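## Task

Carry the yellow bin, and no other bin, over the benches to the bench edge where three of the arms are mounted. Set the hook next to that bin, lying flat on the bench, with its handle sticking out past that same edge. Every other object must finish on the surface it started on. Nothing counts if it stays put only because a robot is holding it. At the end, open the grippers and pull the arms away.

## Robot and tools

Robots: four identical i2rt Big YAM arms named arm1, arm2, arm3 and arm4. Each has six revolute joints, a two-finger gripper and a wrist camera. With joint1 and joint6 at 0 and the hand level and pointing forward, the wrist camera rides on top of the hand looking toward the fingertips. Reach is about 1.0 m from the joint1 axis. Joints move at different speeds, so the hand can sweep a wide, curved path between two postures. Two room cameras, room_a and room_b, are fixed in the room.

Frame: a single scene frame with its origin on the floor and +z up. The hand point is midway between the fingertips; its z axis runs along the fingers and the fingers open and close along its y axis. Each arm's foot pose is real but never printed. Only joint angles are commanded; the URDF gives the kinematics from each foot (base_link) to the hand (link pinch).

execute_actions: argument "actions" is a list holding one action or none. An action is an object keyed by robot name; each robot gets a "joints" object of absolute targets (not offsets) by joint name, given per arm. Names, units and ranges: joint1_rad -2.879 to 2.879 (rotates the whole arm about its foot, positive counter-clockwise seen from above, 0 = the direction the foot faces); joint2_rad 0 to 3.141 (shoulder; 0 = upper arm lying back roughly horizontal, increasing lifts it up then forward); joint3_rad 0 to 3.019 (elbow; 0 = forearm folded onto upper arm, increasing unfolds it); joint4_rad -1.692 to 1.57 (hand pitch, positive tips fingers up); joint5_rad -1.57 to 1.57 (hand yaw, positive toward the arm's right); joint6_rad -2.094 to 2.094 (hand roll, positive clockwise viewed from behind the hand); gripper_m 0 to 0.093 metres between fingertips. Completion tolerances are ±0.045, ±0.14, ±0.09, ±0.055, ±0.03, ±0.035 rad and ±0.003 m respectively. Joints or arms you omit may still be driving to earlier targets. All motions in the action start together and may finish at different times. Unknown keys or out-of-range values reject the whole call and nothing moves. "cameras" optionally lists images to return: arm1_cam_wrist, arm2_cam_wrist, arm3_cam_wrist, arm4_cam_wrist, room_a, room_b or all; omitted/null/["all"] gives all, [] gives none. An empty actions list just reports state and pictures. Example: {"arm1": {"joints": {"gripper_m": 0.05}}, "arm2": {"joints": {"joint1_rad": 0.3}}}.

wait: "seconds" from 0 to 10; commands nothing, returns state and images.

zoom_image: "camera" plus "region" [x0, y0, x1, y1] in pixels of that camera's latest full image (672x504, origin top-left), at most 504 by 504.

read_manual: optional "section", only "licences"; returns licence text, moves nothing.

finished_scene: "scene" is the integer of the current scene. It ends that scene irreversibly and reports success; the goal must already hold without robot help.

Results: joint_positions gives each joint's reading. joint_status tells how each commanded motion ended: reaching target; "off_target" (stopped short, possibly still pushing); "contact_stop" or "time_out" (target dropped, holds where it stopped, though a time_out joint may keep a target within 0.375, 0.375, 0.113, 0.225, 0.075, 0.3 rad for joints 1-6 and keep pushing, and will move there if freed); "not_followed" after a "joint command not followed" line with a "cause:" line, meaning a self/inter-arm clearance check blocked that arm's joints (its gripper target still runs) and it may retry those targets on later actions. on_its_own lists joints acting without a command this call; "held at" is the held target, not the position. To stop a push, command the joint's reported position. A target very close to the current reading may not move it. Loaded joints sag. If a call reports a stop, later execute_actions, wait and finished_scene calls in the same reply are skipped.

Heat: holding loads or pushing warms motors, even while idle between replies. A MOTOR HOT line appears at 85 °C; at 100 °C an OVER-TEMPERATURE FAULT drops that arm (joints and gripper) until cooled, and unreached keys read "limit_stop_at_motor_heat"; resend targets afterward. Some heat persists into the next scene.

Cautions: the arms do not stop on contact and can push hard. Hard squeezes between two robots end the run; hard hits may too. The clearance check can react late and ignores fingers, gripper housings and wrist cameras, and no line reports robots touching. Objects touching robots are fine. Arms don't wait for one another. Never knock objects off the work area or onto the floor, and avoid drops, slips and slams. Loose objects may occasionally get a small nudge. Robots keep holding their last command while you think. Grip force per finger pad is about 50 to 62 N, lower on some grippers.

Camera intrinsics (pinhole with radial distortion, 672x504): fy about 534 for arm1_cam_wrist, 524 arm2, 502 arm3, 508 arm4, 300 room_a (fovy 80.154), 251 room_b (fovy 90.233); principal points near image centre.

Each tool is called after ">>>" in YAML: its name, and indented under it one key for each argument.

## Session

>>> execute_actions:
  actions: []

Scene clock: 0.00 s.
Motor temperatures (°C, as the motors report them): arm1=[21 24 26 21 20 21] | arm2=[19 21 25 21 22 19] | arm3=[19 23 26 19 20 21] | arm4=[21 22 24 23 21 19]
arm1.joint_positions: joint1_rad=+0.845 joint2_rad=+0.499 joint3_rad=+1.536 joint4_rad=-1.489 joint5_rad=-0.233 joint6_rad=-0.192 gripper_m=+0.095
arm1.joint_status: not commanded
arm1.hand: x=-1.2901 y=-0.5358 z=+1.3226 quat_wxyz=(-0.169, +0.820, -0.200, -0.509) (m; scene frame)
arm2.joint_positions: joint1_rad=-0.457 joint2_rad=+0.373 joint3_rad=+1.322 joint4_rad=-1.556 joint5_rad=-0.257 joint6_rad=-0.109 gripper_m=+0.094
arm2.joint_status: not commanded
arm2.hand: x=-0.2441 y=-0.4824 z=+1.2400 quat_wxyz=(-0.336, +0.580, -0.658, -0.343) (m; scene frame)
arm3.joint_positions: joint1_rad=+0.432 joint2_rad=+0.531 joint3_rad=+1.393 joint4_rad=-1.574 joint5_rad=-0.090 joint6_rad=+0.648 gripper_m=+0.094
arm3.joint_status: not commanded
arm3.hand: x=+0.6028 y=-0.4678 z=+1.2405 quat_wxyz=(-0.028, +0.644, -0.641, -0.417) (m; scene frame)
arm4.joint_positions: joint1_rad=+0.023 joint2_rad=+0.587 joint3_rad=+1.674 joint4_rad=-1.459 joint5_rad=+0.191 joint6_rad=-0.146 gripper_m=+0.095
arm4.joint_status: not commanded
arm4.hand: x=+0.6651 y=+1.6472 z=+1.4113 quat_wxyz=(-0.296, -0.593, -0.571, +0.484) (m; scene frame)
pictures: arm1_cam_wrist, arm2_cam_wrist, arm3_cam_wrist, arm4_cam_wrist, room_a, room_b
Images, in order (width x height): arm1_cam_wrist 672x504, arm2_cam_wrist 672x504, arm3_cam_wrist 672x504, arm4_cam_wrist 672x504, room_a 672x504, room_b 672x504.

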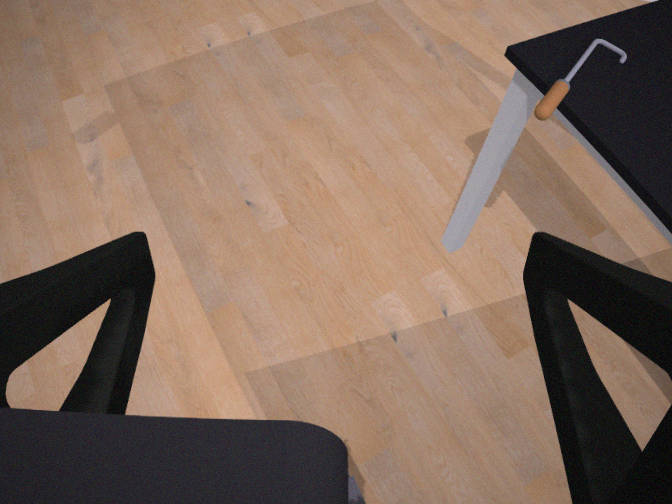

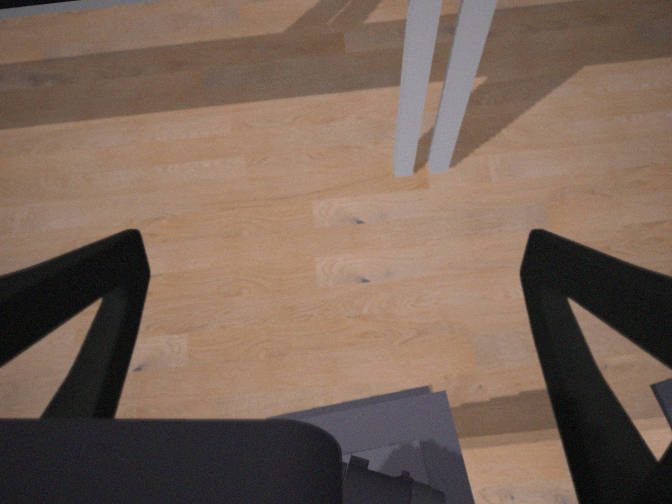

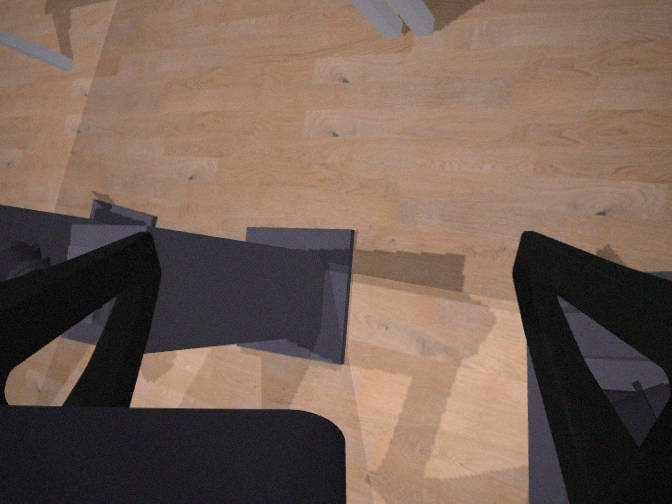

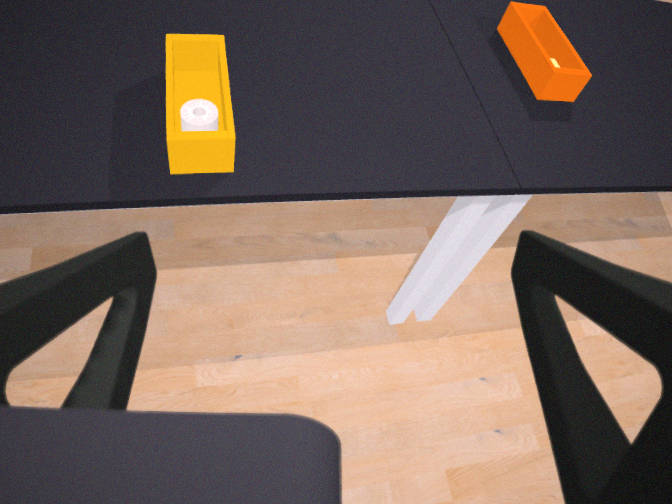

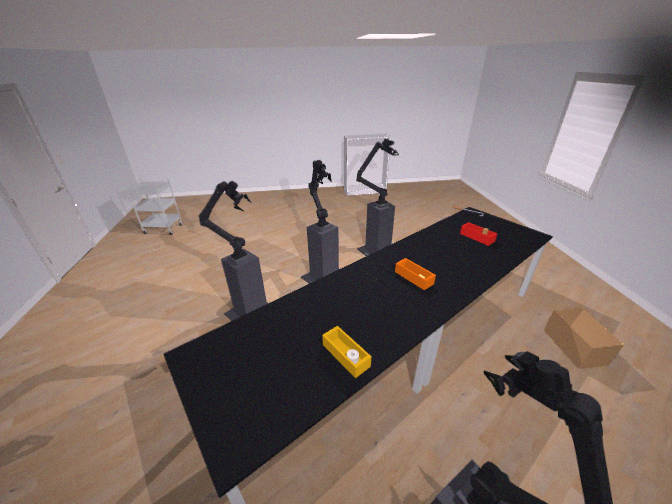

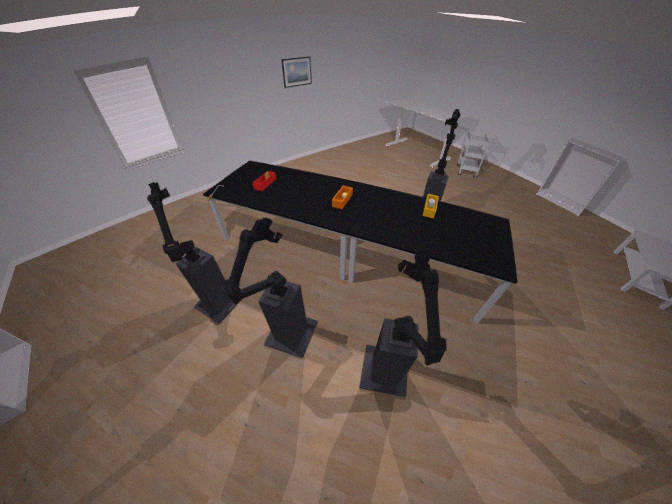

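>>> execute_actions:
  actions:
    - {"arm1":{"joints":{"joint1_rad":0.55,"joint2_rad":1.9,"joint3_rad":2.03,"joint4_rad":-1.02,"joint5_rad":0,"joint6_rad":0}},"arm2":{"joints":{"joint1_rad":-0.1,"joint2_rad":2.1,"joint3_rad":1.97,"joint4_rad":0.66,"joint5_rad":0.72,"joint6_rad":0}},"arm3":{"joints":{"joint1_rad":-0.3,"joint2_rad":2.1,"joint3_rad":1.84,"joint4_rad":0.70,"joint5_rad":0.65,"joint6_rad":0}},"arm4":{"joints":{"joint1_rad":0.04,"joint2_rad":1.95,"joint3_rad":0.88,"joint4_rad":0.98,"joint5_rad":0,"joint6_rad":0,"gripper_m":0.05}}}
  cameras: ["arm1_cam_wrist","arm4_cam_wrist"]

Scene clock: 5.30 s.
Motor temperatures (°C, as the motors report them): arm1=[21 25 27 21 20 21] | arm2=[19 21 26 21 22 19] | arm3=[19 24 27 19 20 21] | arm4=[21 23 25 23 21 19]
arm1.joint_positions: joint1_rad=+0.555 joint2_rad=+1.891 joint3_rad=+2.007 joint4_rad=-1.022 joint5_rad=-0.002 joint6_rad=-0.016 gripper_m=+0.095
arm1.joint_status: all done
arm1.hand: x=-1.4998 y=+0.0525 z=+1.0470 quat_wxyz=(-0.173, +0.808, -0.490, -0.277) (m; scene frame)
arm2.joint_positions: joint1_rad=-0.109 joint2_rad=+2.115 joint3_rad=+1.942 joint4_rad=+0.640 joint5_rad=+0.718 joint6_rad=-0.014 gripper_m=+0.094
arm2.joint_status: all done
arm2.hand: x=-0.1170 y=+0.2289 z=+1.1905 quat_wxyz=(-0.700, +0.128, -0.557, -0.427) (m; scene frame)
arm3.joint_positions: joint1_rad=-0.306 joint2_rad=+2.111 joint3_rad=+1.825 joint4_rad=+0.671 joint5_rad=+0.646 joint6_rad=+0.010 gripper_m=+0.094
arm3.joint_status: all done
arm3.hand: x=+0.9196 y=+0.2240 z=+1.1270 quat_wxyz=(-0.707, +0.148, -0.570, -0.391) (m; scene frame)
arm4.joint_positions: joint1_rad=+0.026 joint2_rad=+1.937 joint3_rad=+0.856 joint4_rad=+0.965 joint5_rad=+0.003 joint6_rad=-0.015 gripper_m=+0.050
arm4.joint_status: all done
arm4.hand: x=+0.6737 y=+1.1490 z=+0.8587 quat_wxyz=(-0.454, -0.539, -0.518, +0.485) (m; scene frame)
pictures: arm1_cam_wrist, arm4_cam_wrist
Images, in order (width x height): arm1_cam_wrist 672x504, arm4_cam_wrist 672x504.

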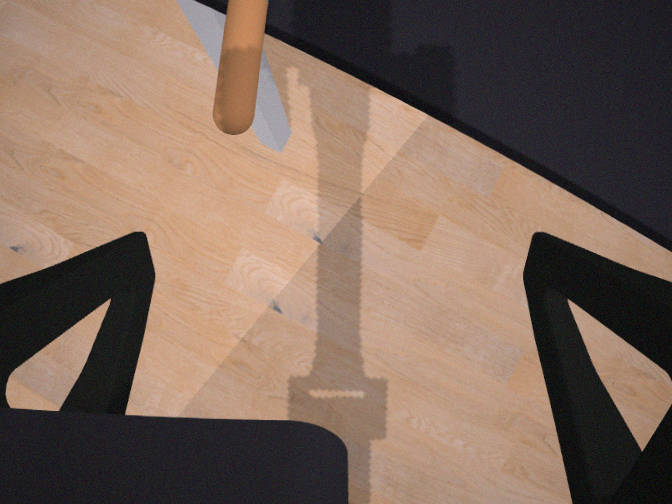

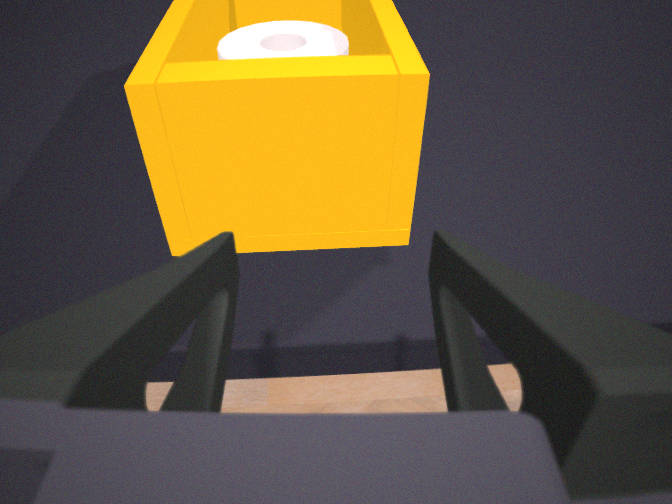

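>>> execute_actions:
  actions:
    - {"arm1":{"joints":{"joint1_rad":0.69,"joint2_rad":2.1,"joint3_rad":1.78,"joint4_rad":0.73,"joint5_rad":0.25}},"arm4":{"joints":{"joint1_rad":0.07,"joint2_rad":2.13,"joint3_rad":1.13,"joint4_rad":0.81}}}
  cameras: ["arm4_cam_wrist"]

>>> execute_actions:
  actions:
    - {"arm1":{"joints":{"joint2_rad":2.42}},"arm4":{"joints":{"joint2_rad":2.255,"joint3_rad":1.40,"joint4_rad":0.66}}}
  cameras: ["arm1_cam_wrist","arm4_cam_wrist"]

Scene clock: 12.27 s.
Motor temperatures (°C, as the motors report them): arm1=[21 26 30 21 20 21] | arm2=[19 23 29 21 22 19] | arm3=[19 26 29 19 20 21] | arm4=[21 23 25 23 21 19]
arm1.joint_positions: joint1_rad=+0.688 joint2_rad=+2.085 joint3_rad=+1.756 joint4_rad=+0.710 joint5_rad=+0.248 joint6_rad=-0.014 gripper_m=+0.095
arm1.joint_status: all done
arm1.hand: x=-1.6138 y=+0.1231 z=+1.1204 quat_wxyz=(-0.451, +0.446, -0.348, -0.690) (m; scene frame)
arm2.joint_positions: joint1_rad=-0.109 joint2_rad=+2.115 joint3_rad=+1.942 joint4_rad=+0.640 joint5_rad=+0.718 joint6_rad=-0.014 gripper_m=+0.094
arm2.joint_status: not commanded
arm2.hand: x=-0.1170 y=+0.2289 z=+1.1905 quat_wxyz=(-0.700, +0.128, -0.557, -0.427) (m; scene frame)
arm3.joint_positions: joint1_rad=-0.306 joint2_rad=+2.111 joint3_rad=+1.825 joint4_rad=+0.671 joint5_rad=+0.646 joint6_rad=+0.010 gripper_m=+0.094
arm3.joint_status: not commanded
arm3.hand: x=+0.9196 y=+0.2240 z=+1.1270 quat_wxyz=(-0.707, +0.148, -0.570, -0.391) (m; scene frame)
arm4.joint_positions: joint1_rad=+0.064 joint2_rad=+2.126 joint3_rad=+1.098 joint4_rad=+0.815 joint5_rad=+0.003 joint6_rad=-0.015 gripper_m=+0.050
arm4.joint_status: all done
arm4.hand: x=+0.6979 y=+1.0762 z=+0.8019 quat_wxyz=(-0.438, -0.550, -0.550, +0.450) (m; scene frame)
pictures: arm4_cam_wrist
Images, in order (width x height): arm4_cam_wrist 672x504.

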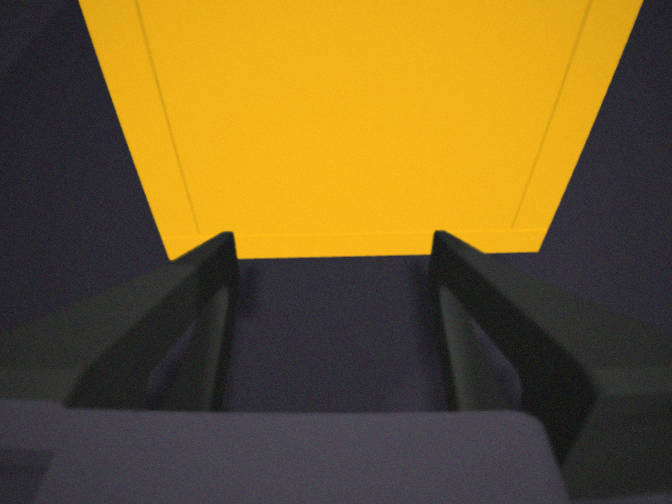

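Scene clock: 13.83 s.
Motor temperatures (°C, as the motors report them): arm1=[21 27 30 22 20 21] | arm2=[19 23 29 21 22 19] | arm3=[19 26 29 19 20 21] | arm4=[21 24 26 23 21 19]
arm1.joint_positions: joint1_rad=+0.688 joint2_rad=+2.415 joint3_rad=+1.756 joint4_rad=+0.722 joint5_rad=+0.248 joint6_rad=-0.014 gripper_m=+0.095
arm1.joint_status: all done
arm1.hand: x=-1.6361 y=+0.1562 z=+0.8402 quat_wxyz=(-0.418, +0.561, -0.394, -0.597) (m; scene frame)
arm2.joint_positions: joint1_rad=-0.109 joint2_rad=+2.115 joint3_rad=+1.942 joint4_rad=+0.640 joint5_rad=+0.718 joint6_rad=-0.014 gripper_m=+0.094
arm2.joint_status: not commanded
arm2.hand: x=-0.1170 y=+0.2289 z=+1.1905 quat_wxyz=(-0.700, +0.128, -0.557, -0.427) (m; scene frame)
arm3.joint_positions: joint1_rad=-0.306 joint2_rad=+2.111 joint3_rad=+1.825 joint4_rad=+0.671 joint5_rad=+0.646 joint6_rad=+0.010 gripper_m=+0.094
arm3.joint_status: not commanded
arm3.hand: x=+0.9196 y=+0.2240 z=+1.1270 quat_wxyz=(-0.707, +0.148, -0.570, -0.391) (m; scene frame)
arm4.joint_positions: joint1_rad=+0.064 joint2_rad=+2.235 joint3_rad=+1.363 joint4_rad=+0.668 joint5_rad=+0.000 joint6_rad=-0.009 gripper_m=+0.050
arm4.joint_status: all done
arm4.hand: x=+0.6975 y=+0.9976 z=+0.8094 quat_wxyz=(-0.443, -0.549, -0.547, +0.451) (m; scene frame)
pictures: arm1_cam_wrist, arm4_cam_wrist
Images, in order (width x height): arm1_cam_wrist 672x504, arm4_cam_wrist 672x504.

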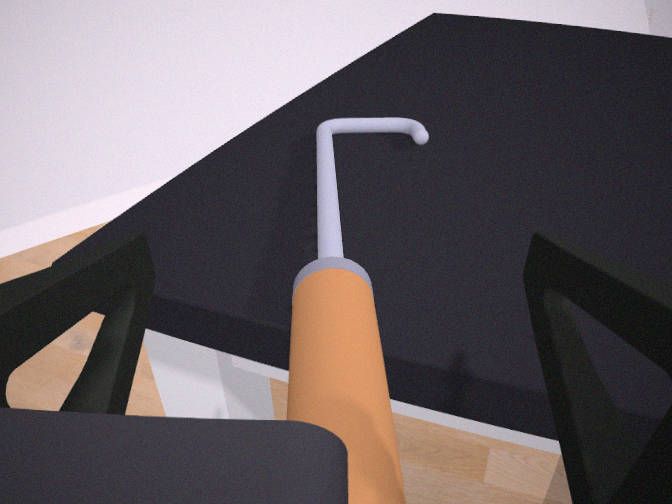

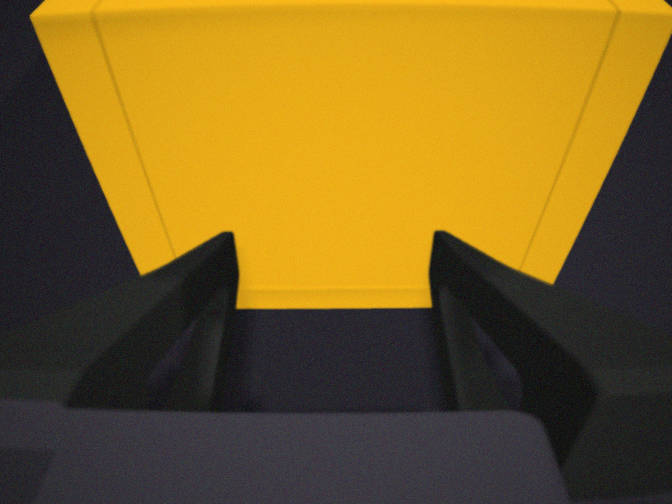

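>>> execute_actions:
  actions:
    - {"arm1":{"joints":{"joint2_rad":2.48,"gripper_m":0.06}},"arm4":{"joints":{"joint2_rad":2.4,"joint3_rad":1.735,"joint4_rad":0.49}}}
  cameras: []

>>> execute_actions:
  actions:
    - {"arm1":{"joints":{"gripper_m":0.0}},"arm4":{"joints":{"joint2_rad":2.59,"joint3_rad":2.15,"joint4_rad":0.28}}}
  cameras: ["arm1_cam_wrist","arm4_cam_wrist"]

Scene clock: 22.20 s.
Motor temperatures (°C, as the motors report them): arm1=[21 29 32 22 20 21] | arm2=[19 24 31 21 22 19] | arm3=[19 27 30 19 20 21] | arm4=[21 25 27 23 21 19]
arm1.joint_positions: joint1_rad=+0.688 joint2_rad=+2.486 joint3_rad=+1.756 joint4_rad=+0.722 joint5_rad=+0.248 joint6_rad=-0.014 gripper_m=+0.060
arm1.joint_status: all done
arm1.hand: x=-1.6341 y=+0.1533 z=+0.7785 quat_wxyz=(-0.409, +0.585, -0.402, -0.574) (m; scene frame)
arm2.joint_positions: joint1_rad=-0.109 joint2_rad=+2.115 joint3_rad=+1.942 joint4_rad=+0.640 joint5_rad=+0.718 joint6_rad=-0.014 gripper_m=+0.094
arm2.joint_status: not commanded
arm2.hand: x=-0.1170 y=+0.2289 z=+1.1905 quat_wxyz=(-0.700, +0.128, -0.557, -0.427) (m; scene frame)
arm3.joint_positions: joint1_rad=-0.306 joint2_rad=+2.111 joint3_rad=+1.825 joint4_rad=+0.671 joint5_rad=+0.646 joint6_rad=+0.010 gripper_m=+0.094
arm3.joint_status: not commanded
arm3.hand: x=+0.9196 y=+0.2240 z=+1.1270 quat_wxyz=(-0.707, +0.148, -0.570, -0.391) (m; scene frame)
arm4.joint_positions: joint1_rad=+0.064 joint2_rad=+2.379 joint3_rad=+1.694 joint4_rad=+0.496 joint5_rad=+0.000 joint6_rad=-0.011 gripper_m=+0.050
arm4.joint_status: all done
arm4.hand: x=+0.6964 y=+0.9132 z=+0.8196 quat_wxyz=(-0.446, -0.545, -0.544, +0.455) (m; scene frame)
pictures: none
No camera images: the call's "cameras" was empty. Leave "cameras" out to get every camera's image.

Scene clock: 23.40 s.
Motor temperatures (°C, as the motors report them): arm1=[21 29 32 22 20 21] | arm2=[19 24 31 21 22 19] | arm3=[19 27 30 19 20 21] | arm4=[21 25 27 23 21 19]
arm1.joint_positions: joint1_rad=+0.688 joint2_rad=+2.486 joint3_rad=+1.756 joint4_rad=+0.722 joint5_rad=+0.249 joint6_rad=-0.014 gripper_m=+0.029
arm1.joint_status: gripper_m off_target (ended at +0.029, target +0.000)
arm1.hand: x=-1.6345 y=+0.1530 z=+0.7785 quat_wxyz=(-0.409, +0.584, -0.403, -0.574) (m; scene frame)
arm2.joint_positions: joint1_rad=-0.109 joint2_rad=+2.115 joint3_rad=+1.942 joint4_rad=+0.640 joint5_rad=+0.718 joint6_rad=-0.014 gripper_m=+0.094
arm2.joint_status: not commanded
arm2.hand: x=-0.1170 y=+0.2289 z=+1.1905 quat_wxyz=(-0.700, +0.128, -0.557, -0.427) (m; scene frame)
arm3.joint_positions: joint1_rad=-0.306 joint2_rad=+2.111 joint3_rad=+1.825 joint4_rad=+0.671 joint5_rad=+0.646 joint6_rad=+0.010 gripper_m=+0.094
arm3.joint_status: not commanded
arm3.hand: x=+0.9196 y=+0.2240 z=+1.1270 quat_wxyz=(-0.707, +0.148, -0.570, -0.391) (m; scene frame)
arm4.joint_positions: joint1_rad=+0.064 joint2_rad=+2.569 joint3_rad=+2.104 joint4_rad=+0.286 joint5_rad=+0.000 joint6_rad=-0.011 gripper_m=+0.050
arm4.joint_status: all done
arm4.hand: x=+0.6955 y=+0.8327 z=+0.8287 quat_wxyz=(-0.449, -0.543, -0.542, +0.458) (m; scene frame)
pictures: arm1_cam_wrist, arm4_cam_wrist
Images, in order (width x height): arm1_cam_wrist 672x504, arm4_cam_wrist 672x504.

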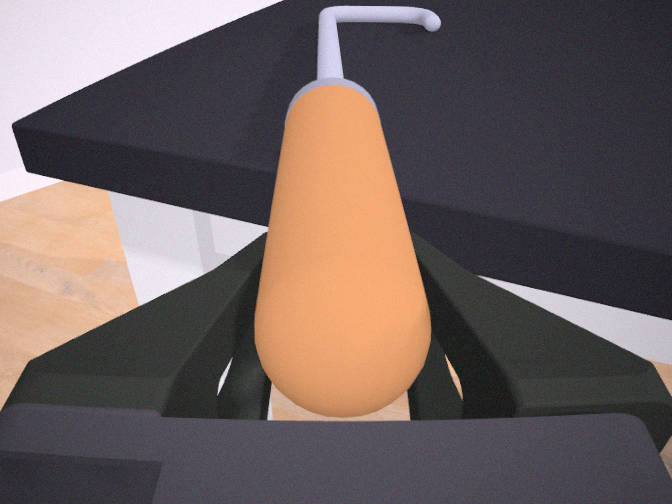

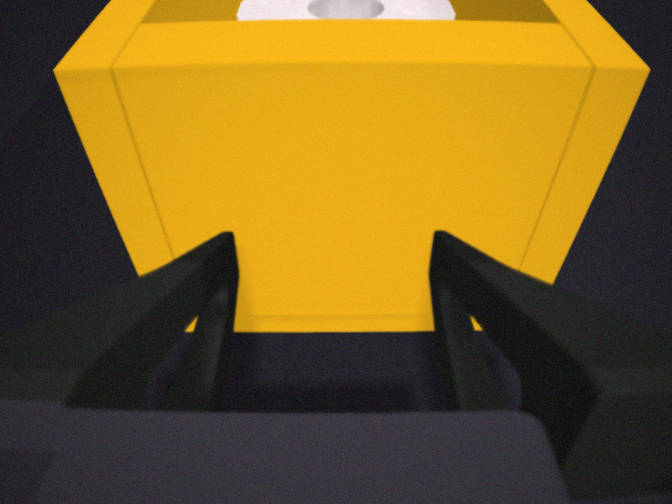

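Grip is too low; regrip higher.

>>> execute_actions:
  actions:
    - {"arm1":{"joints":{"gripper_m":0.05,"joint3_rad":1.835,"joint4_rad":0.69}},"arm4":{"joints":{"joint2_rad":2.8,"joint3_rad":2.55,"joint4_rad":0.05}}}
  cameras: ["arm1_cam_wrist"]

Scene clock: 26.33 s.
Motor temperatures (°C, as the motors report them): arm1=[21 29 32 22 20 21] | arm2=[19 24 32 21 22 19] | arm3=[19 28 30 19 20 21] | arm4=[21 26 28 23 21 19]
arm1.joint_positions: joint1_rad=+0.688 joint2_rad=+2.486 joint3_rad=+1.784 joint4_rad=+0.701 joint5_rad=+0.250 joint6_rad=-0.014 gripper_m=+0.050
arm1.joint_status: all done
arm1.hand: x=-1.6383 y=+0.1588 z=+0.7883 quat_wxyz=(-0.410, +0.582, -0.402, -0.576) (m; scene frame)
arm2.joint_positions: joint1_rad=-0.109 joint2_rad=+2.115 joint3_rad=+1.942 joint4_rad=+0.640 joint5_rad=+0.718 joint6_rad=-0.014 gripper_m=+0.094
arm2.joint_status: not commanded
arm2.hand: x=-0.1170 y=+0.2289 z=+1.1905 quat_wxyz=(-0.700, +0.128, -0.557, -0.427) (m; scene frame)
arm3.joint_positions: joint1_rad=-0.306 joint2_rad=+2.111 joint3_rad=+1.825 joint4_rad=+0.671 joint5_rad=+0.646 joint6_rad=+0.010 gripper_m=+0.094
arm3.joint_status: not commanded
arm3.hand: x=+0.9196 y=+0.2240 z=+1.1270 quat_wxyz=(-0.707, +0.148, -0.570, -0.391) (m; scene frame)
arm4.joint_positions: joint1_rad=+0.064 joint2_rad=+2.769 joint3_rad=+2.495 joint4_rad=+0.057 joint5_rad=+0.000 joint6_rad=-0.012 gripper_m=+0.050
arm4.joint_status: all done
arm4.hand: x=+0.6950 y=+0.7859 z=+0.8140 quat_wxyz=(-0.438, -0.551, -0.551, +0.448) (m; scene frame)
pictures: arm1_cam_wrist
Images, in order (width x height): arm1_cam_wrist 672x504.

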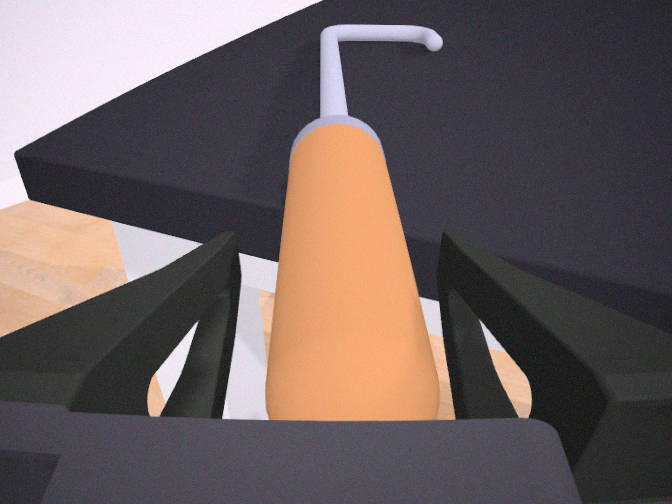

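>>> execute_actions:
  actions:
    - {"arm1":{"joints":{"gripper_m":0.0}},"arm4":{"joints":{"joint2_rad":2.65,"joint3_rad":2.3,"joint4_rad":0.15}}}
  cameras: []

>>> execute_actions:
  actions:
    - {"arm1":{"joints":{"joint1_rad":0.55,"joint2_rad":2.04,"joint3_rad":1.17,"joint4_rad":0.88,"joint5_rad":0.4}},"arm4":{"joints":{"joint2_rad":1.9,"joint3_rad":2.1,"joint4_rad":-0.6,"gripper_m":0.093}}}
  cameras: ["arm1_cam_wrist","room_a"]

Scene clock: 30.20 s.
Motor temperatures (°C, as the motors report them): arm1=[21 30 33 22 20 21] | arm2=[19 24 32 21 22 19] | arm3=[19 28 30 19 20 21] | arm4=[21 27 29 23 21 19]
arm1.joint_positions: joint1_rad=+0.688 joint2_rad=+2.486 joint3_rad=+1.784 joint4_rad=+0.701 joint5_rad=+0.250 joint6_rad=-0.014 gripper_m=+0.030
arm1.joint_status: gripper_m off_target (ended at +0.030, target +0.000)
arm1.hand: x=-1.6384 y=+0.1588 z=+0.7882 quat_wxyz=(-0.410, +0.582, -0.402, -0.576) (m; scene frame)
arm2.joint_positions: joint1_rad=-0.109 joint2_rad=+2.115 joint3_rad=+1.942 joint4_rad=+0.640 joint5_rad=+0.718 joint6_rad=-0.014 gripper_m=+0.094
arm2.joint_status: not commanded
arm2.hand: x=-0.1170 y=+0.2289 z=+1.1905 quat_wxyz=(-0.700, +0.128, -0.557, -0.427) (m; scene frame)
arm3.joint_positions: joint1_rad=-0.306 joint2_rad=+2.111 joint3_rad=+1.825 joint4_rad=+0.671 joint5_rad=+0.646 joint6_rad=+0.010 gripper_m=+0.094
arm3.joint_status: not commanded
arm3.hand: x=+0.9196 y=+0.2240 z=+1.1270 quat_wxyz=(-0.707, +0.148, -0.570, -0.391) (m; scene frame)
arm4.joint_positions: joint1_rad=+0.064 joint2_rad=+2.646 joint3_rad=+2.298 joint4_rad=+0.138 joint5_rad=+0.000 joint6_rad=-0.012 gripper_m=+0.050
arm4.joint_status: all done
arm4.hand: x=+0.6952 y=+0.8061 z=+0.8347 quat_wxyz=(-0.440, -0.550, -0.549, +0.450) (m; scene frame)
pictures: none
No camera images: the call's "cameras" was empty. Leave "cameras" out to get every camera's image.

Scene clock: 32.20 s.
Motor temperatures (°C, as the motors report them): arm1=[21 30 33 22 20 21] | arm2=[19 25 32 21 22 19] | arm3=[19 28 31 19 20 21] | arm4=[21 27 29 23 21 19]
arm1.joint_positions: joint1_rad=+0.547 joint2_rad=+2.040 joint3_rad=+1.174 joint4_rad=+0.860 joint5_rad=+0.407 joint6_rad=-0.014 gripper_m=+0.030
arm1.joint_status: all done
arm1.hand: x=-1.4313 y=+0.0824 z=+0.8723 quat_wxyz=(-0.490, +0.518, -0.485, -0.506) (m; scene frame)
arm2.joint_positions: joint1_rad=-0.109 joint2_rad=+2.115 joint3_rad=+1.942 joint4_rad=+0.640 joint5_rad=+0.718 joint6_rad=-0.014 gripper_m=+0.094
arm2.joint_status: not commanded
arm2.hand: x=-0.1170 y=+0.2289 z=+1.1905 quat_wxyz=(-0.700, +0.128, -0.557, -0.427) (m; scene frame)
arm3.joint_positions: joint1_rad=-0.306 joint2_rad=+2.111 joint3_rad=+1.825 joint4_rad=+0.671 joint5_rad=+0.646 joint6_rad=+0.010 gripper_m=+0.094
arm3.joint_status: not commanded
arm3.hand: x=+0.9196 y=+0.2240 z=+1.1270 quat_wxyz=(-0.707, +0.148, -0.570, -0.391) (m; scene frame)
arm4.joint_positions: joint1_rad=+0.064 joint2_rad=+1.907 joint3_rad=+2.081 joint4_rad=-0.598 joint5_rad=+0.000 joint6_rad=-0.012 gripper_m=+0.093
arm4.joint_status: all done
arm4.hand: x=+0.6965 y=+0.9819 z=+1.1952 quat_wxyz=(-0.380, -0.594, -0.594, +0.388) (m; scene frame)
pictures: arm1_cam_wrist, room_a
Images, in order (width x height): arm1_cam_wrist 672x504, room_a 672x504.

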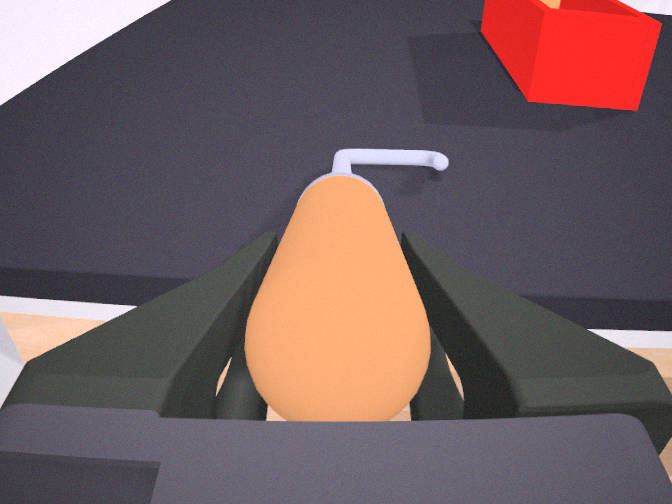

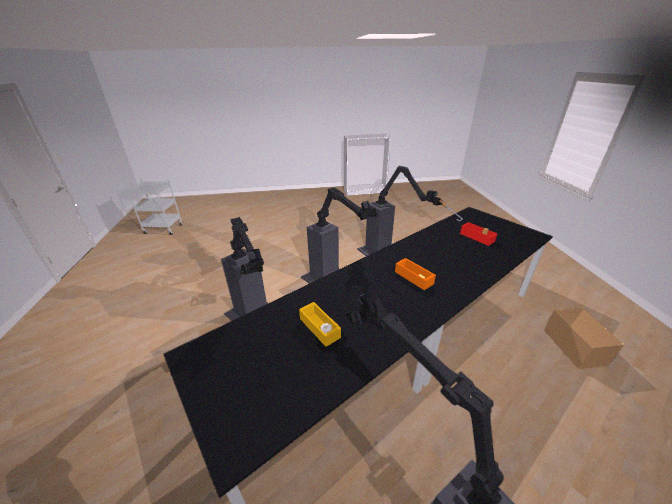

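>>> execute_actions:
  actions:
    - {"arm1":{"joints":{"joint1_rad":-0.3,"joint5_rad":-0.2}}}
  cameras: ["arm1_cam_wrist"]

>>> execute_actions:
  actions:
    - {"arm1":{"joints":{"joint1_rad":-0.56,"joint2_rad":2.3,"joint3_rad":1.65,"joint4_rad":0.75,"joint5_rad":-0.65}}}
  cameras: []

>>> execute_actions:
  actions:
    - {"arm1":{"joints":{"joint2_rad":2.49,"joint3_rad":1.88,"joint4_rad":0.67}}}
  cameras: ["arm1_cam_wrist"]

Scene clock: 37.63 s.
Motor temperatures (°C, as the motors report them): arm1=[21 30 32 22 20 21] | arm2=[19 25 33 21 22 19] | arm3=[19 29 31 19 20 21] | arm4=[21 27 30 23 21 19]
arm1.joint_positions: joint1_rad=-0.299 joint2_rad=+2.040 joint3_rad=+1.174 joint4_rad=+0.861 joint5_rad=-0.194 joint6_rad=-0.011 gripper_m=+0.030
arm1.joint_status: all done
arm1.hand: x=-0.9173 y=+0.0944 z=+0.8727 quat_wxyz=(-0.547, +0.453, -0.546, -0.445) (m; scene frame)
arm2.joint_positions: joint1_rad=-0.109 joint2_rad=+2.115 joint3_rad=+1.942 joint4_rad=+0.640 joint5_rad=+0.718 joint6_rad=-0.014 gripper_m=+0.094
arm2.joint_status: not commanded
arm2.hand: x=-0.1170 y=+0.2289 z=+1.1905 quat_wxyz=(-0.700, +0.128, -0.557, -0.427) (m; scene frame)
arm3.joint_positions: joint1_rad=-0.306 joint2_rad=+2.111 joint3_rad=+1.825 joint4_rad=+0.671 joint5_rad=+0.646 joint6_rad=+0.010 gripper_m=+0.094
arm3.joint_status: not commanded
arm3.hand: x=+0.9196 y=+0.2240 z=+1.1270 quat_wxyz=(-0.707, +0.148, -0.570, -0.391) (m; scene frame)
arm4.joint_positions: joint1_rad=+0.064 joint2_rad=+1.907 joint3_rad=+2.081 joint4_rad=-0.598 joint5_rad=+0.000 joint6_rad=-0.012 gripper_m=+0.093
arm4.joint_status: not commanded
arm4.hand: x=+0.6965 y=+0.9819 z=+1.1952 quat_wxyz=(-0.380, -0.594, -0.594, +0.388) (m; scene frame)
pictures: arm1_cam_wrist
Images, in order (width x height): arm1_cam_wrist 672x504.

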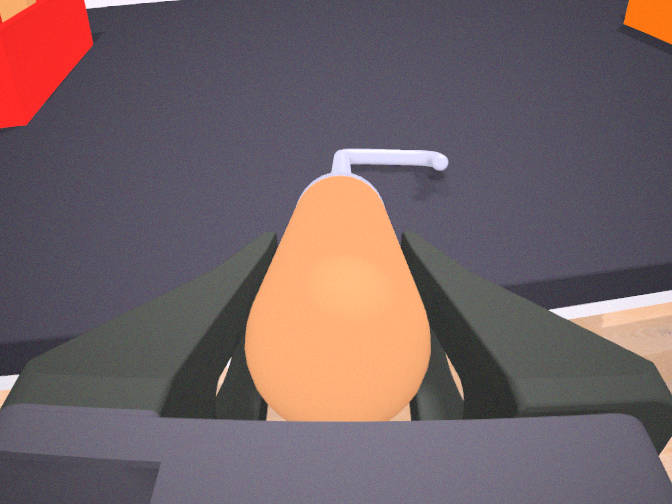

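Scene clock: 39.13 s.
Motor temperatures (°C, as the motors report them): arm1=[21 30 33 22 20 21] | arm2=[19 25 33 21 22 19] | arm3=[19 29 31 19 20 21] | arm4=[21 27 30 23 21 19]
arm1.joint_positions: joint1_rad=-0.558 joint2_rad=+2.339 joint3_rad=+1.585 joint4_rad=+0.744 joint5_rad=-0.648 joint6_rad=-0.011 gripper_m=+0.030
arm1.joint_status: all done
arm1.hand: x=-0.7549 y=+0.1127 z=+0.8203 quat_wxyz=(-0.500, +0.503, -0.501, -0.496) (m; scene frame)
arm2.joint_positions: joint1_rad=-0.109 joint2_rad=+2.115 joint3_rad=+1.942 joint4_rad=+0.640 joint5_rad=+0.718 joint6_rad=-0.014 gripper_m=+0.094
arm2.joint_status: not commanded
arm2.hand: x=-0.1170 y=+0.2289 z=+1.1905 quat_wxyz=(-0.700, +0.128, -0.557, -0.427) (m; scene frame)
arm3.joint_positions: joint1_rad=-0.306 joint2_rad=+2.111 joint3_rad=+1.825 joint4_rad=+0.671 joint5_rad=+0.646 joint6_rad=+0.010 gripper_m=+0.094
arm3.joint_status: not commanded
arm3.hand: x=+0.9196 y=+0.2240 z=+1.1270 quat_wxyz=(-0.707, +0.148, -0.570, -0.391) (m; scene frame)
arm4.joint_positions: joint1_rad=+0.064 joint2_rad=+1.907 joint3_rad=+2.081 joint4_rad=-0.598 joint5_rad=+0.000 joint6_rad=-0.012 gripper_m=+0.093
arm4.joint_status: not commanded
arm4.hand: x=+0.6965 y=+0.9819 z=+1.1952 quat_wxyz=(-0.380, -0.594, -0.594, +0.388) (m; scene frame)
pictures: none
No camera images: the call's "cameras" was empty. Leave "cameras" out to get every camera's image.

Scene clock: 40.20 s.
Motor temperatures (°C, as the motors report them): arm1=[21 30 33 22 20 21] | arm2=[19 25 33 21 22 19] | arm3=[19 29 31 19 20 21] | arm4=[21 27 30 23 21 19]
arm1.joint_positions: joint1_rad=-0.558 joint2_rad=+2.496 joint3_rad=+1.818 joint4_rad=+0.678 joint5_rad=-0.654 joint6_rad=-0.010 gripper_m=+0.030
arm1.joint_status: all done
arm1.hand: x=-0.7252 y=+0.1526 z=+0.7923 quat_wxyz=(-0.501, +0.504, -0.496, -0.498) (m; scene frame)
arm2.joint_positions: joint1_rad=-0.109 joint2_rad=+2.115 joint3_rad=+1.942 joint4_rad=+0.640 joint5_rad=+0.718 joint6_rad=-0.014 gripper_m=+0.094
arm2.joint_status: not commanded
arm2.hand: x=-0.1170 y=+0.2289 z=+1.1905 quat_wxyz=(-0.700, +0.128, -0.557, -0.427) (m; scene frame)
arm3.joint_positions: joint1_rad=-0.306 joint2_rad=+2.111 joint3_rad=+1.825 joint4_rad=+0.671 joint5_rad=+0.646 joint6_rad=+0.010 gripper_m=+0.094
arm3.joint_status: not commanded
arm3.hand: x=+0.9196 y=+0.2240 z=+1.1270 quat_wxyz=(-0.707, +0.148, -0.570, -0.391) (m; scene frame)
arm4.joint_positions: joint1_rad=+0.064 joint2_rad=+1.907 joint3_rad=+2.081 joint4_rad=-0.598 joint5_rad=+0.000 joint6_rad=-0.012 gripper_m=+0.093
arm4.joint_status: not commanded
arm4.hand: x=+0.6965 y=+0.9819 z=+1.1952 quat_wxyz=(-0.380, -0.594, -0.594, +0.388) (m; scene frame)
pictures: arm1_cam_wrist
Images, in order (width x height): arm1_cam_wrist 672x504.

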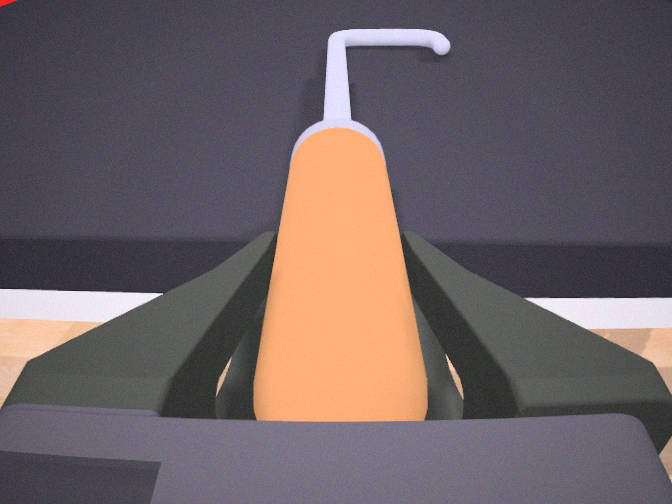

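>>> execute_actions:
  actions:
    - {"arm1":{"joints":{"gripper_m":0.07}}}
  cameras: []

>>> execute_actions:
  actions:
    - {"arm1":{"joints":{"joint2_rad":2.35}},"arm2":{"joints":{"joint1_rad":0.1,"joint3_rad":2.03,"joint4_rad":0.6,"joint5_rad":0.765}}}
  cameras: []

>>> execute_actions:
  actions:
    - {"arm1":{"joints":{"joint1_rad":0.35}},"arm2":{"joints":{"joint1_rad":0.622,"joint2_rad":2.2}}}
  cameras: []

>>> execute_actions:
  actions:
    - {"arm1":{"joints":{"joint2_rad":1.6,"joint3_rad":1.3}},"arm2":{"joints":{"joint2_rad":2.55}}}
  cameras: ["arm2_cam_wrist"]

Scene clock: 44.63 s.
Motor temperatures (°C, as the motors report them): arm1=[21 31 35 22 20 21] | arm2=[19 25 33 21 22 19] | arm3=[19 29 31 19 20 21] | arm4=[21 27 30 23 21 19]
arm1.joint_positions: joint1_rad=-0.558 joint2_rad=+2.496 joint3_rad=+1.825 joint4_rad=+0.678 joint5_rad=-0.652 joint6_rad=-0.010 gripper_m=+0.070
arm1.joint_status: all done
arm1.hand: x=-0.7240 y=+0.1540 z=+0.7962 quat_wxyz=(-0.504, +0.503, -0.494, -0.499) (m; scene frame)
arm2.joint_positions: joint1_rad=-0.109 joint2_rad=+2.115 joint3_rad=+1.942 joint4_rad=+0.640 joint5_rad=+0.718 joint6_rad=-0.014 gripper_m=+0.094
arm2.joint_status: not commanded
arm2.hand: x=-0.1170 y=+0.2289 z=+1.1905 quat_wxyz=(-0.700, +0.128, -0.557, -0.427) (m; scene frame)
arm3.joint_positions: joint1_rad=-0.306 joint2_rad=+2.111 joint3_rad=+1.825 joint4_rad=+0.671 joint5_rad=+0.646 joint6_rad=+0.010 gripper_m=+0.094
arm3.joint_status: not commanded
arm3.hand: x=+0.9196 y=+0.2240 z=+1.1270 quat_wxyz=(-0.707, +0.148, -0.570, -0.391) (m; scene frame)
arm4.joint_positions: joint1_rad=+0.064 joint2_rad=+1.907 joint3_rad=+2.081 joint4_rad=-0.598 joint5_rad=+0.000 joint6_rad=-0.012 gripper_m=+0.093
arm4.joint_status: not commanded
arm4.hand: x=+0.6965 y=+0.9819 z=+1.1952 quat_wxyz=(-0.380, -0.594, -0.594, +0.388) (m; scene frame)
pictures: none
No camera images: the call's "cameras" was empty. Leave "cameras" out to get every camera's image.

Scene clock: 46.10 s.
Motor temperatures (°C, as the motors report them): arm1=[21 31 35 22 20 21] | arm2=[19 25 33 21 22 19] | arm3=[19 29 31 19 20 21] | arm4=[21 27 31 23 21 19]
arm1.joint_positions: joint1_rad=-0.558 joint2_rad=+2.341 joint3_rad=+1.844 joint4_rad=+0.676 joint5_rad=-0.652 joint6_rad=-0.010 gripper_m=+0.070
arm1.joint_status: all done
arm1.hand: x=-0.7225 y=+0.1559 z=+0.9379 quat_wxyz=(-0.562, +0.493, -0.432, -0.504) (m; scene frame)
arm2.joint_positions: joint1_rad=+0.092 joint2_rad=+2.115 joint3_rad=+1.979 joint4_rad=+0.613 joint5_rad=+0.764 joint6_rad=-0.014 gripper_m=+0.094
arm2.joint_status: all done
arm2.hand: x=-0.2792 y=+0.2350 z=+1.2046 quat_wxyz=(-0.659, +0.165, -0.550, -0.486) (m; scene frame)
arm3.joint_positions: joint1_rad=-0.306 joint2_rad=+2.111 joint3_rad=+1.825 joint4_rad=+0.671 joint5_rad=+0.646 joint6_rad=+0.010 gripper_m=+0.094
arm3.joint_status: not commanded
arm3.hand: x=+0.9196 y=+0.2240 z=+1.1270 quat_wxyz=(-0.707, +0.148, -0.570, -0.391) (m; scene frame)
arm4.joint_positions: joint1_rad=+0.064 joint2_rad=+1.907 joint3_rad=+2.081 joint4_rad=-0.598 joint5_rad=+0.000 joint6_rad=-0.012 gripper_m=+0.093
arm4.joint_status: not commanded
arm4.hand: x=+0.6965 y=+0.9819 z=+1.1952 quat_wxyz=(-0.380, -0.594, -0.594, +0.388) (m; scene frame)
pictures: none
No camera images: the call's "cameras" was empty. Leave "cameras" out to get every camera's image.

Scene clock: 48.37 s.
Motor temperatures (°C, as the motors report them): arm1=[21 31 35 22 20 21] | arm2=[19 25 34 21 22 19] | arm3=[19 29 31 19 20 21] | arm4=[21 27 31 23 21 19]
arm1.joint_positions: joint1_rad=+0.356 joint2_rad=+2.343 joint3_rad=+1.844 joint4_rad=+0.676 joint5_rad=-0.650 joint6_rad=-0.010 gripper_m=+0.070
arm1.joint_status: all done
arm1.hand: x=-1.4997 y=+0.2141 z=+0.9366 quat_wxyz=(-0.283, +0.633, -0.172, -0.700) (m; scene frame)
arm2.joint_positions: joint1_rad=+0.620 joint2_rad=+2.213 joint3_rad=+1.988 joint4_rad=+0.607 joint5_rad=+0.765 joint6_rad=-0.013 gripper_m=+0.094
arm2.joint_status: all done
arm2.hand: x=-0.7159 y=+0.1264 z=+1.1282 quat_wxyz=(-0.516, +0.341, -0.492, -0.613) (m; scene frame)
arm3.joint_positions: joint1_rad=-0.306 joint2_rad=+2.111 joint3_rad=+1.825 joint4_rad=+0.671 joint5_rad=+0.646 joint6_rad=+0.010 gripper_m=+0.094
arm3.joint_status: not commanded
arm3.hand: x=+0.9196 y=+0.2240 z=+1.1270 quat_wxyz=(-0.707, +0.148, -0.570, -0.391) (m; scene frame)
arm4.joint_positions: joint1_rad=+0.064 joint2_rad=+1.907 joint3_rad=+2.081 joint4_rad=-0.598 joint5_rad=+0.000 joint6_rad=-0.012 gripper_m=+0.093
arm4.joint_status: not commanded
arm4.hand: x=+0.6965 y=+0.9819 z=+1.1952 quat_wxyz=(-0.380, -0.594, -0.594, +0.388) (m; scene frame)
pictures: none
No camera images: the call's "cameras" was empty. Leave "cameras" out to get every camera's image.

Scene clock: 50.03 s.
Motor temperatures (°C, as the motors report them): arm1=[21 31 35 22 20 21] | arm2=[19 25 34 21 22 19] | arm3=[19 29 31 19 20 21] | arm4=[21 27 31 23 21 19]
arm1.joint_positions: joint1_rad=+0.356 joint2_rad=+1.604 joint3_rad=+1.307 joint4_rad=+0.675 joint5_rad=-0.649 joint6_rad=-0.010 gripper_m=+0.070
arm1.joint_status: all done
arm1.hand: x=-1.4438 y=+0.0075 z=+1.2001 quat_wxyz=(-0.338, +0.584, -0.111, -0.730) (m; scene frame)
arm2.joint_positions: joint1_rad=+0.620 joint2_rad=+2.565 joint3_rad=+2.003 joint4_rad=+0.600 joint5_rad=+0.765 joint6_rad=-0.013 gripper_m=+0.094
arm2.joint_status: all done
arm2.hand: x=-0.7423 y=+0.1601 z=+0.8310 quat_wxyz=(-0.520, +0.471, -0.507, -0.502) (m; scene frame)
arm3.joint_positions: joint1_rad=-0.306 joint2_rad=+2.111 joint3_rad=+1.825 joint4_rad=+0.671 joint5_rad=+0.646 joint6_rad=+0.009 gripper_m=+0.094
arm3.joint_status: not commanded
arm3.hand: x=+0.9196 y=+0.2240 z=+1.1270 quat_wxyz=(-0.708, +0.148, -0.570, -0.391) (m; scene frame)
arm4.joint_positions: joint1_rad=+0.064 joint2_rad=+1.907 joint3_rad=+2.081 joint4_rad=-0.598 joint5_rad=+0.000 joint6_rad=-0.012 gripper_m=+0.093
arm4.joint_status: not commanded
arm4.hand: x=+0.6965 y=+0.9819 z=+1.1952 quat_wxyz=(-0.380, -0.594, -0.594, +0.388) (m; scene frame)
pictures: arm2_cam_wrist
Images, in order (width x height): arm2_cam_wrist 672x504.

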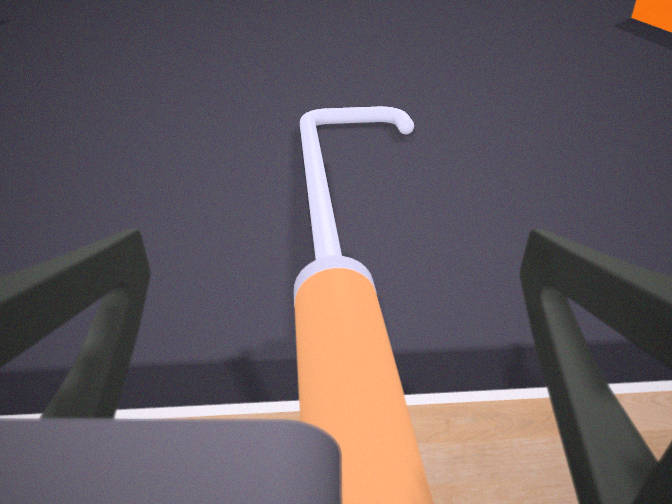

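>>> execute_actions:
  actions:
    - {"arm2":{"joints":{"joint2_rad":2.625,"gripper_m":0.07}}}
  cameras: ["arm2_cam_wrist"]

Scene clock: 56.83 s.
Motor temperatures (°C, as the motors report them): arm1=[21 30 34 22 20 21] | arm2=[19 26 33 21 22 19] | arm3=[19 30 31 19 20 21] | arm4=[21 28 31 23 21 19]
arm1.joint_positions: joint1_rad=+0.356 joint2_rad=+1.604 joint3_rad=+1.307 joint4_rad=+0.675 joint5_rad=-0.649 joint6_rad=-0.010 gripper_m=+0.070
arm1.joint_status: not commanded
arm1.hand: x=-1.4438 y=+0.0075 z=+1.2001 quat_wxyz=(-0.338, +0.584, -0.111, -0.730) (m; scene frame)
arm2.joint_positions: joint1_rad=+0.620 joint2_rad=+2.617 joint3_rad=+2.003 joint4_rad=+0.600 joint5_rad=+0.765 joint6_rad=-0.013 gripper_m=+0.070
arm2.joint_status: all done
arm2.hand: x=-0.7401 y=+0.1581 z=+0.7856 quat_wxyz=(-0.519, +0.490, -0.508, -0.483) (m; scene frame)
arm3.joint_positions: joint1_rad=-0.306 joint2_rad=+2.111 joint3_rad=+1.825 joint4_rad=+0.671 joint5_rad=+0.646 joint6_rad=+0.009 gripper_m=+0.094
arm3.joint_status: not commanded
arm3.hand: x=+0.9196 y=+0.2240 z=+1.1270 quat_wxyz=(-0.708, +0.148, -0.570, -0.391) (m; scene frame)
arm4.joint_positions: joint1_rad=+0.064 joint2_rad=+1.907 joint3_rad=+2.081 joint4_rad=-0.598 joint5_rad=+0.000 joint6_rad=-0.012 gripper_m=+0.093
arm4.joint_status: not commanded
arm4.hand: x=+0.6965 y=+0.9819 z=+1.1952 quat_wxyz=(-0.380, -0.594, -0.594, +0.388) (m; scene frame)
pictures: arm2_cam_wrist
Images, in order (width x height): arm2_cam_wrist 672x504.

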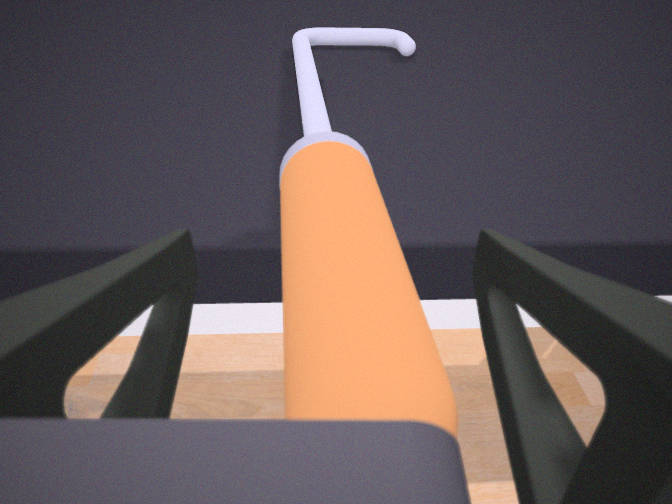

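>>> execute_actions:
  actions:
    - {"arm2":{"joints":{"gripper_m":0}}}
  cameras: []

>>> execute_actions:
  actions:
    - {"arm2":{"joints":{"joint1_rad":0.45,"joint2_rad":2.05,"joint3_rad":1.17,"joint4_rad":0.88,"joint5_rad":0.5}}}
  cameras: ["arm2_cam_wrist"]

Scene clock: 59.87 s.
Motor temperatures (°C, as the motors report them): arm1=[21 29 34 22 20 21] | arm2=[19 26 33 21 22 19] | arm3=[19 30 31 19 20 21] | arm4=[21 28 31 23 21 19]
arm1.joint_positions: joint1_rad=+0.356 joint2_rad=+1.604 joint3_rad=+1.307 joint4_rad=+0.675 joint5_rad=-0.649 joint6_rad=-0.010 gripper_m=+0.070
arm1.joint_status: not commanded
arm1.hand: x=-1.4438 y=+0.0075 z=+1.2001 quat_wxyz=(-0.338, +0.584, -0.111, -0.730) (m; scene frame)
arm2.joint_positions: joint1_rad=+0.620 joint2_rad=+2.617 joint3_rad=+2.003 joint4_rad=+0.600 joint5_rad=+0.763 joint6_rad=-0.013 gripper_m=+0.029
arm2.joint_status: gripper_m off_target (ended at +0.029, target +0.000)
arm2.hand: x=-0.7405 y=+0.1581 z=+0.7856 quat_wxyz=(-0.518, +0.490, -0.507, -0.484) (m; scene frame)
arm3.joint_positions: joint1_rad=-0.306 joint2_rad=+2.111 joint3_rad=+1.825 joint4_rad=+0.671 joint5_rad=+0.646 joint6_rad=+0.009 gripper_m=+0.094
arm3.joint_status: not commanded
arm3.hand: x=+0.9196 y=+0.2240 z=+1.1270 quat_wxyz=(-0.708, +0.148, -0.570, -0.391) (m; scene frame)
arm4.joint_positions: joint1_rad=+0.064 joint2_rad=+1.907 joint3_rad=+2.081 joint4_rad=-0.598 joint5_rad=+0.000 joint6_rad=-0.012 gripper_m=+0.093
arm4.joint_status: not commanded
arm4.hand: x=+0.6965 y=+0.9819 z=+1.1952 quat_wxyz=(-0.380, -0.594, -0.594, +0.388) (m; scene frame)
pictures: none
No camera images: the call's "cameras" was empty. Leave "cameras" out to get every camera's image.

Scene clock: 61.43 s.
Motor temperatures (°C, as the motors report them): arm1=[21 29 34 22 20 21] | arm2=[19 26 33 21 22 19] | arm3=[19 30 31 19 20 21] | arm4=[21 28 31 23 21 19]
arm1.joint_positions: joint1_rad=+0.356 joint2_rad=+1.604 joint3_rad=+1.307 joint4_rad=+0.675 joint5_rad=-0.649 joint6_rad=-0.010 gripper_m=+0.070
arm1.joint_status: not commanded
arm1.hand: x=-1.4438 y=+0.0075 z=+1.2001 quat_wxyz=(-0.338, +0.584, -0.111, -0.730) (m; scene frame)
arm2.joint_positions: joint1_rad=+0.449 joint2_rad=+2.050 joint3_rad=+1.162 joint4_rad=+0.856 joint5_rad=+0.504 joint6_rad=-0.013 gripper_m=+0.029
arm2.joint_status: all done
arm2.hand: x=-0.5465 y=+0.0640 z=+0.8767 quat_wxyz=(-0.494, +0.518, -0.487, -0.500) (m; scene frame)
arm3.joint_positions: joint1_rad=-0.306 joint2_rad=+2.111 joint3_rad=+1.825 joint4_rad=+0.671 joint5_rad=+0.646 joint6_rad=+0.009 gripper_m=+0.094
arm3.joint_status: not commanded
arm3.hand: x=+0.9196 y=+0.2240 z=+1.1270 quat_wxyz=(-0.708, +0.148, -0.570, -0.391) (m; scene frame)
arm4.joint_positions: joint1_rad=+0.064 joint2_rad=+1.907 joint3_rad=+2.081 joint4_rad=-0.598 joint5_rad=+0.000 joint6_rad=-0.012 gripper_m=+0.093
arm4.joint_status: not commanded
arm4.hand: x=+0.6965 y=+0.9819 z=+1.1952 quat_wxyz=(-0.380, -0.594, -0.594, +0.388) (m; scene frame)
pictures: arm2_cam_wrist
Images, in order (width x height): arm2_cam_wrist 672x504.

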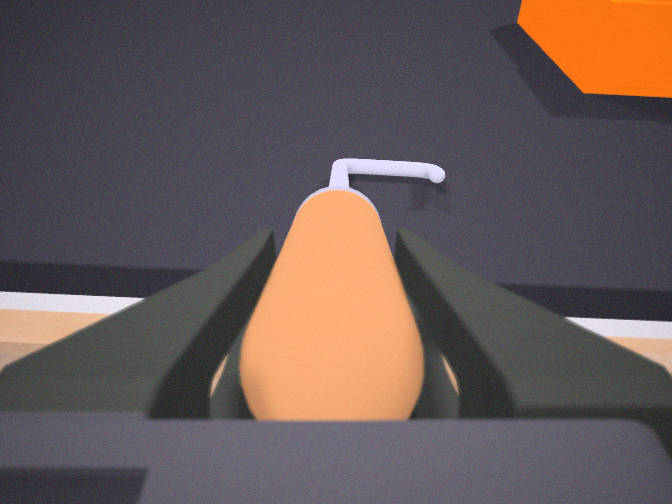

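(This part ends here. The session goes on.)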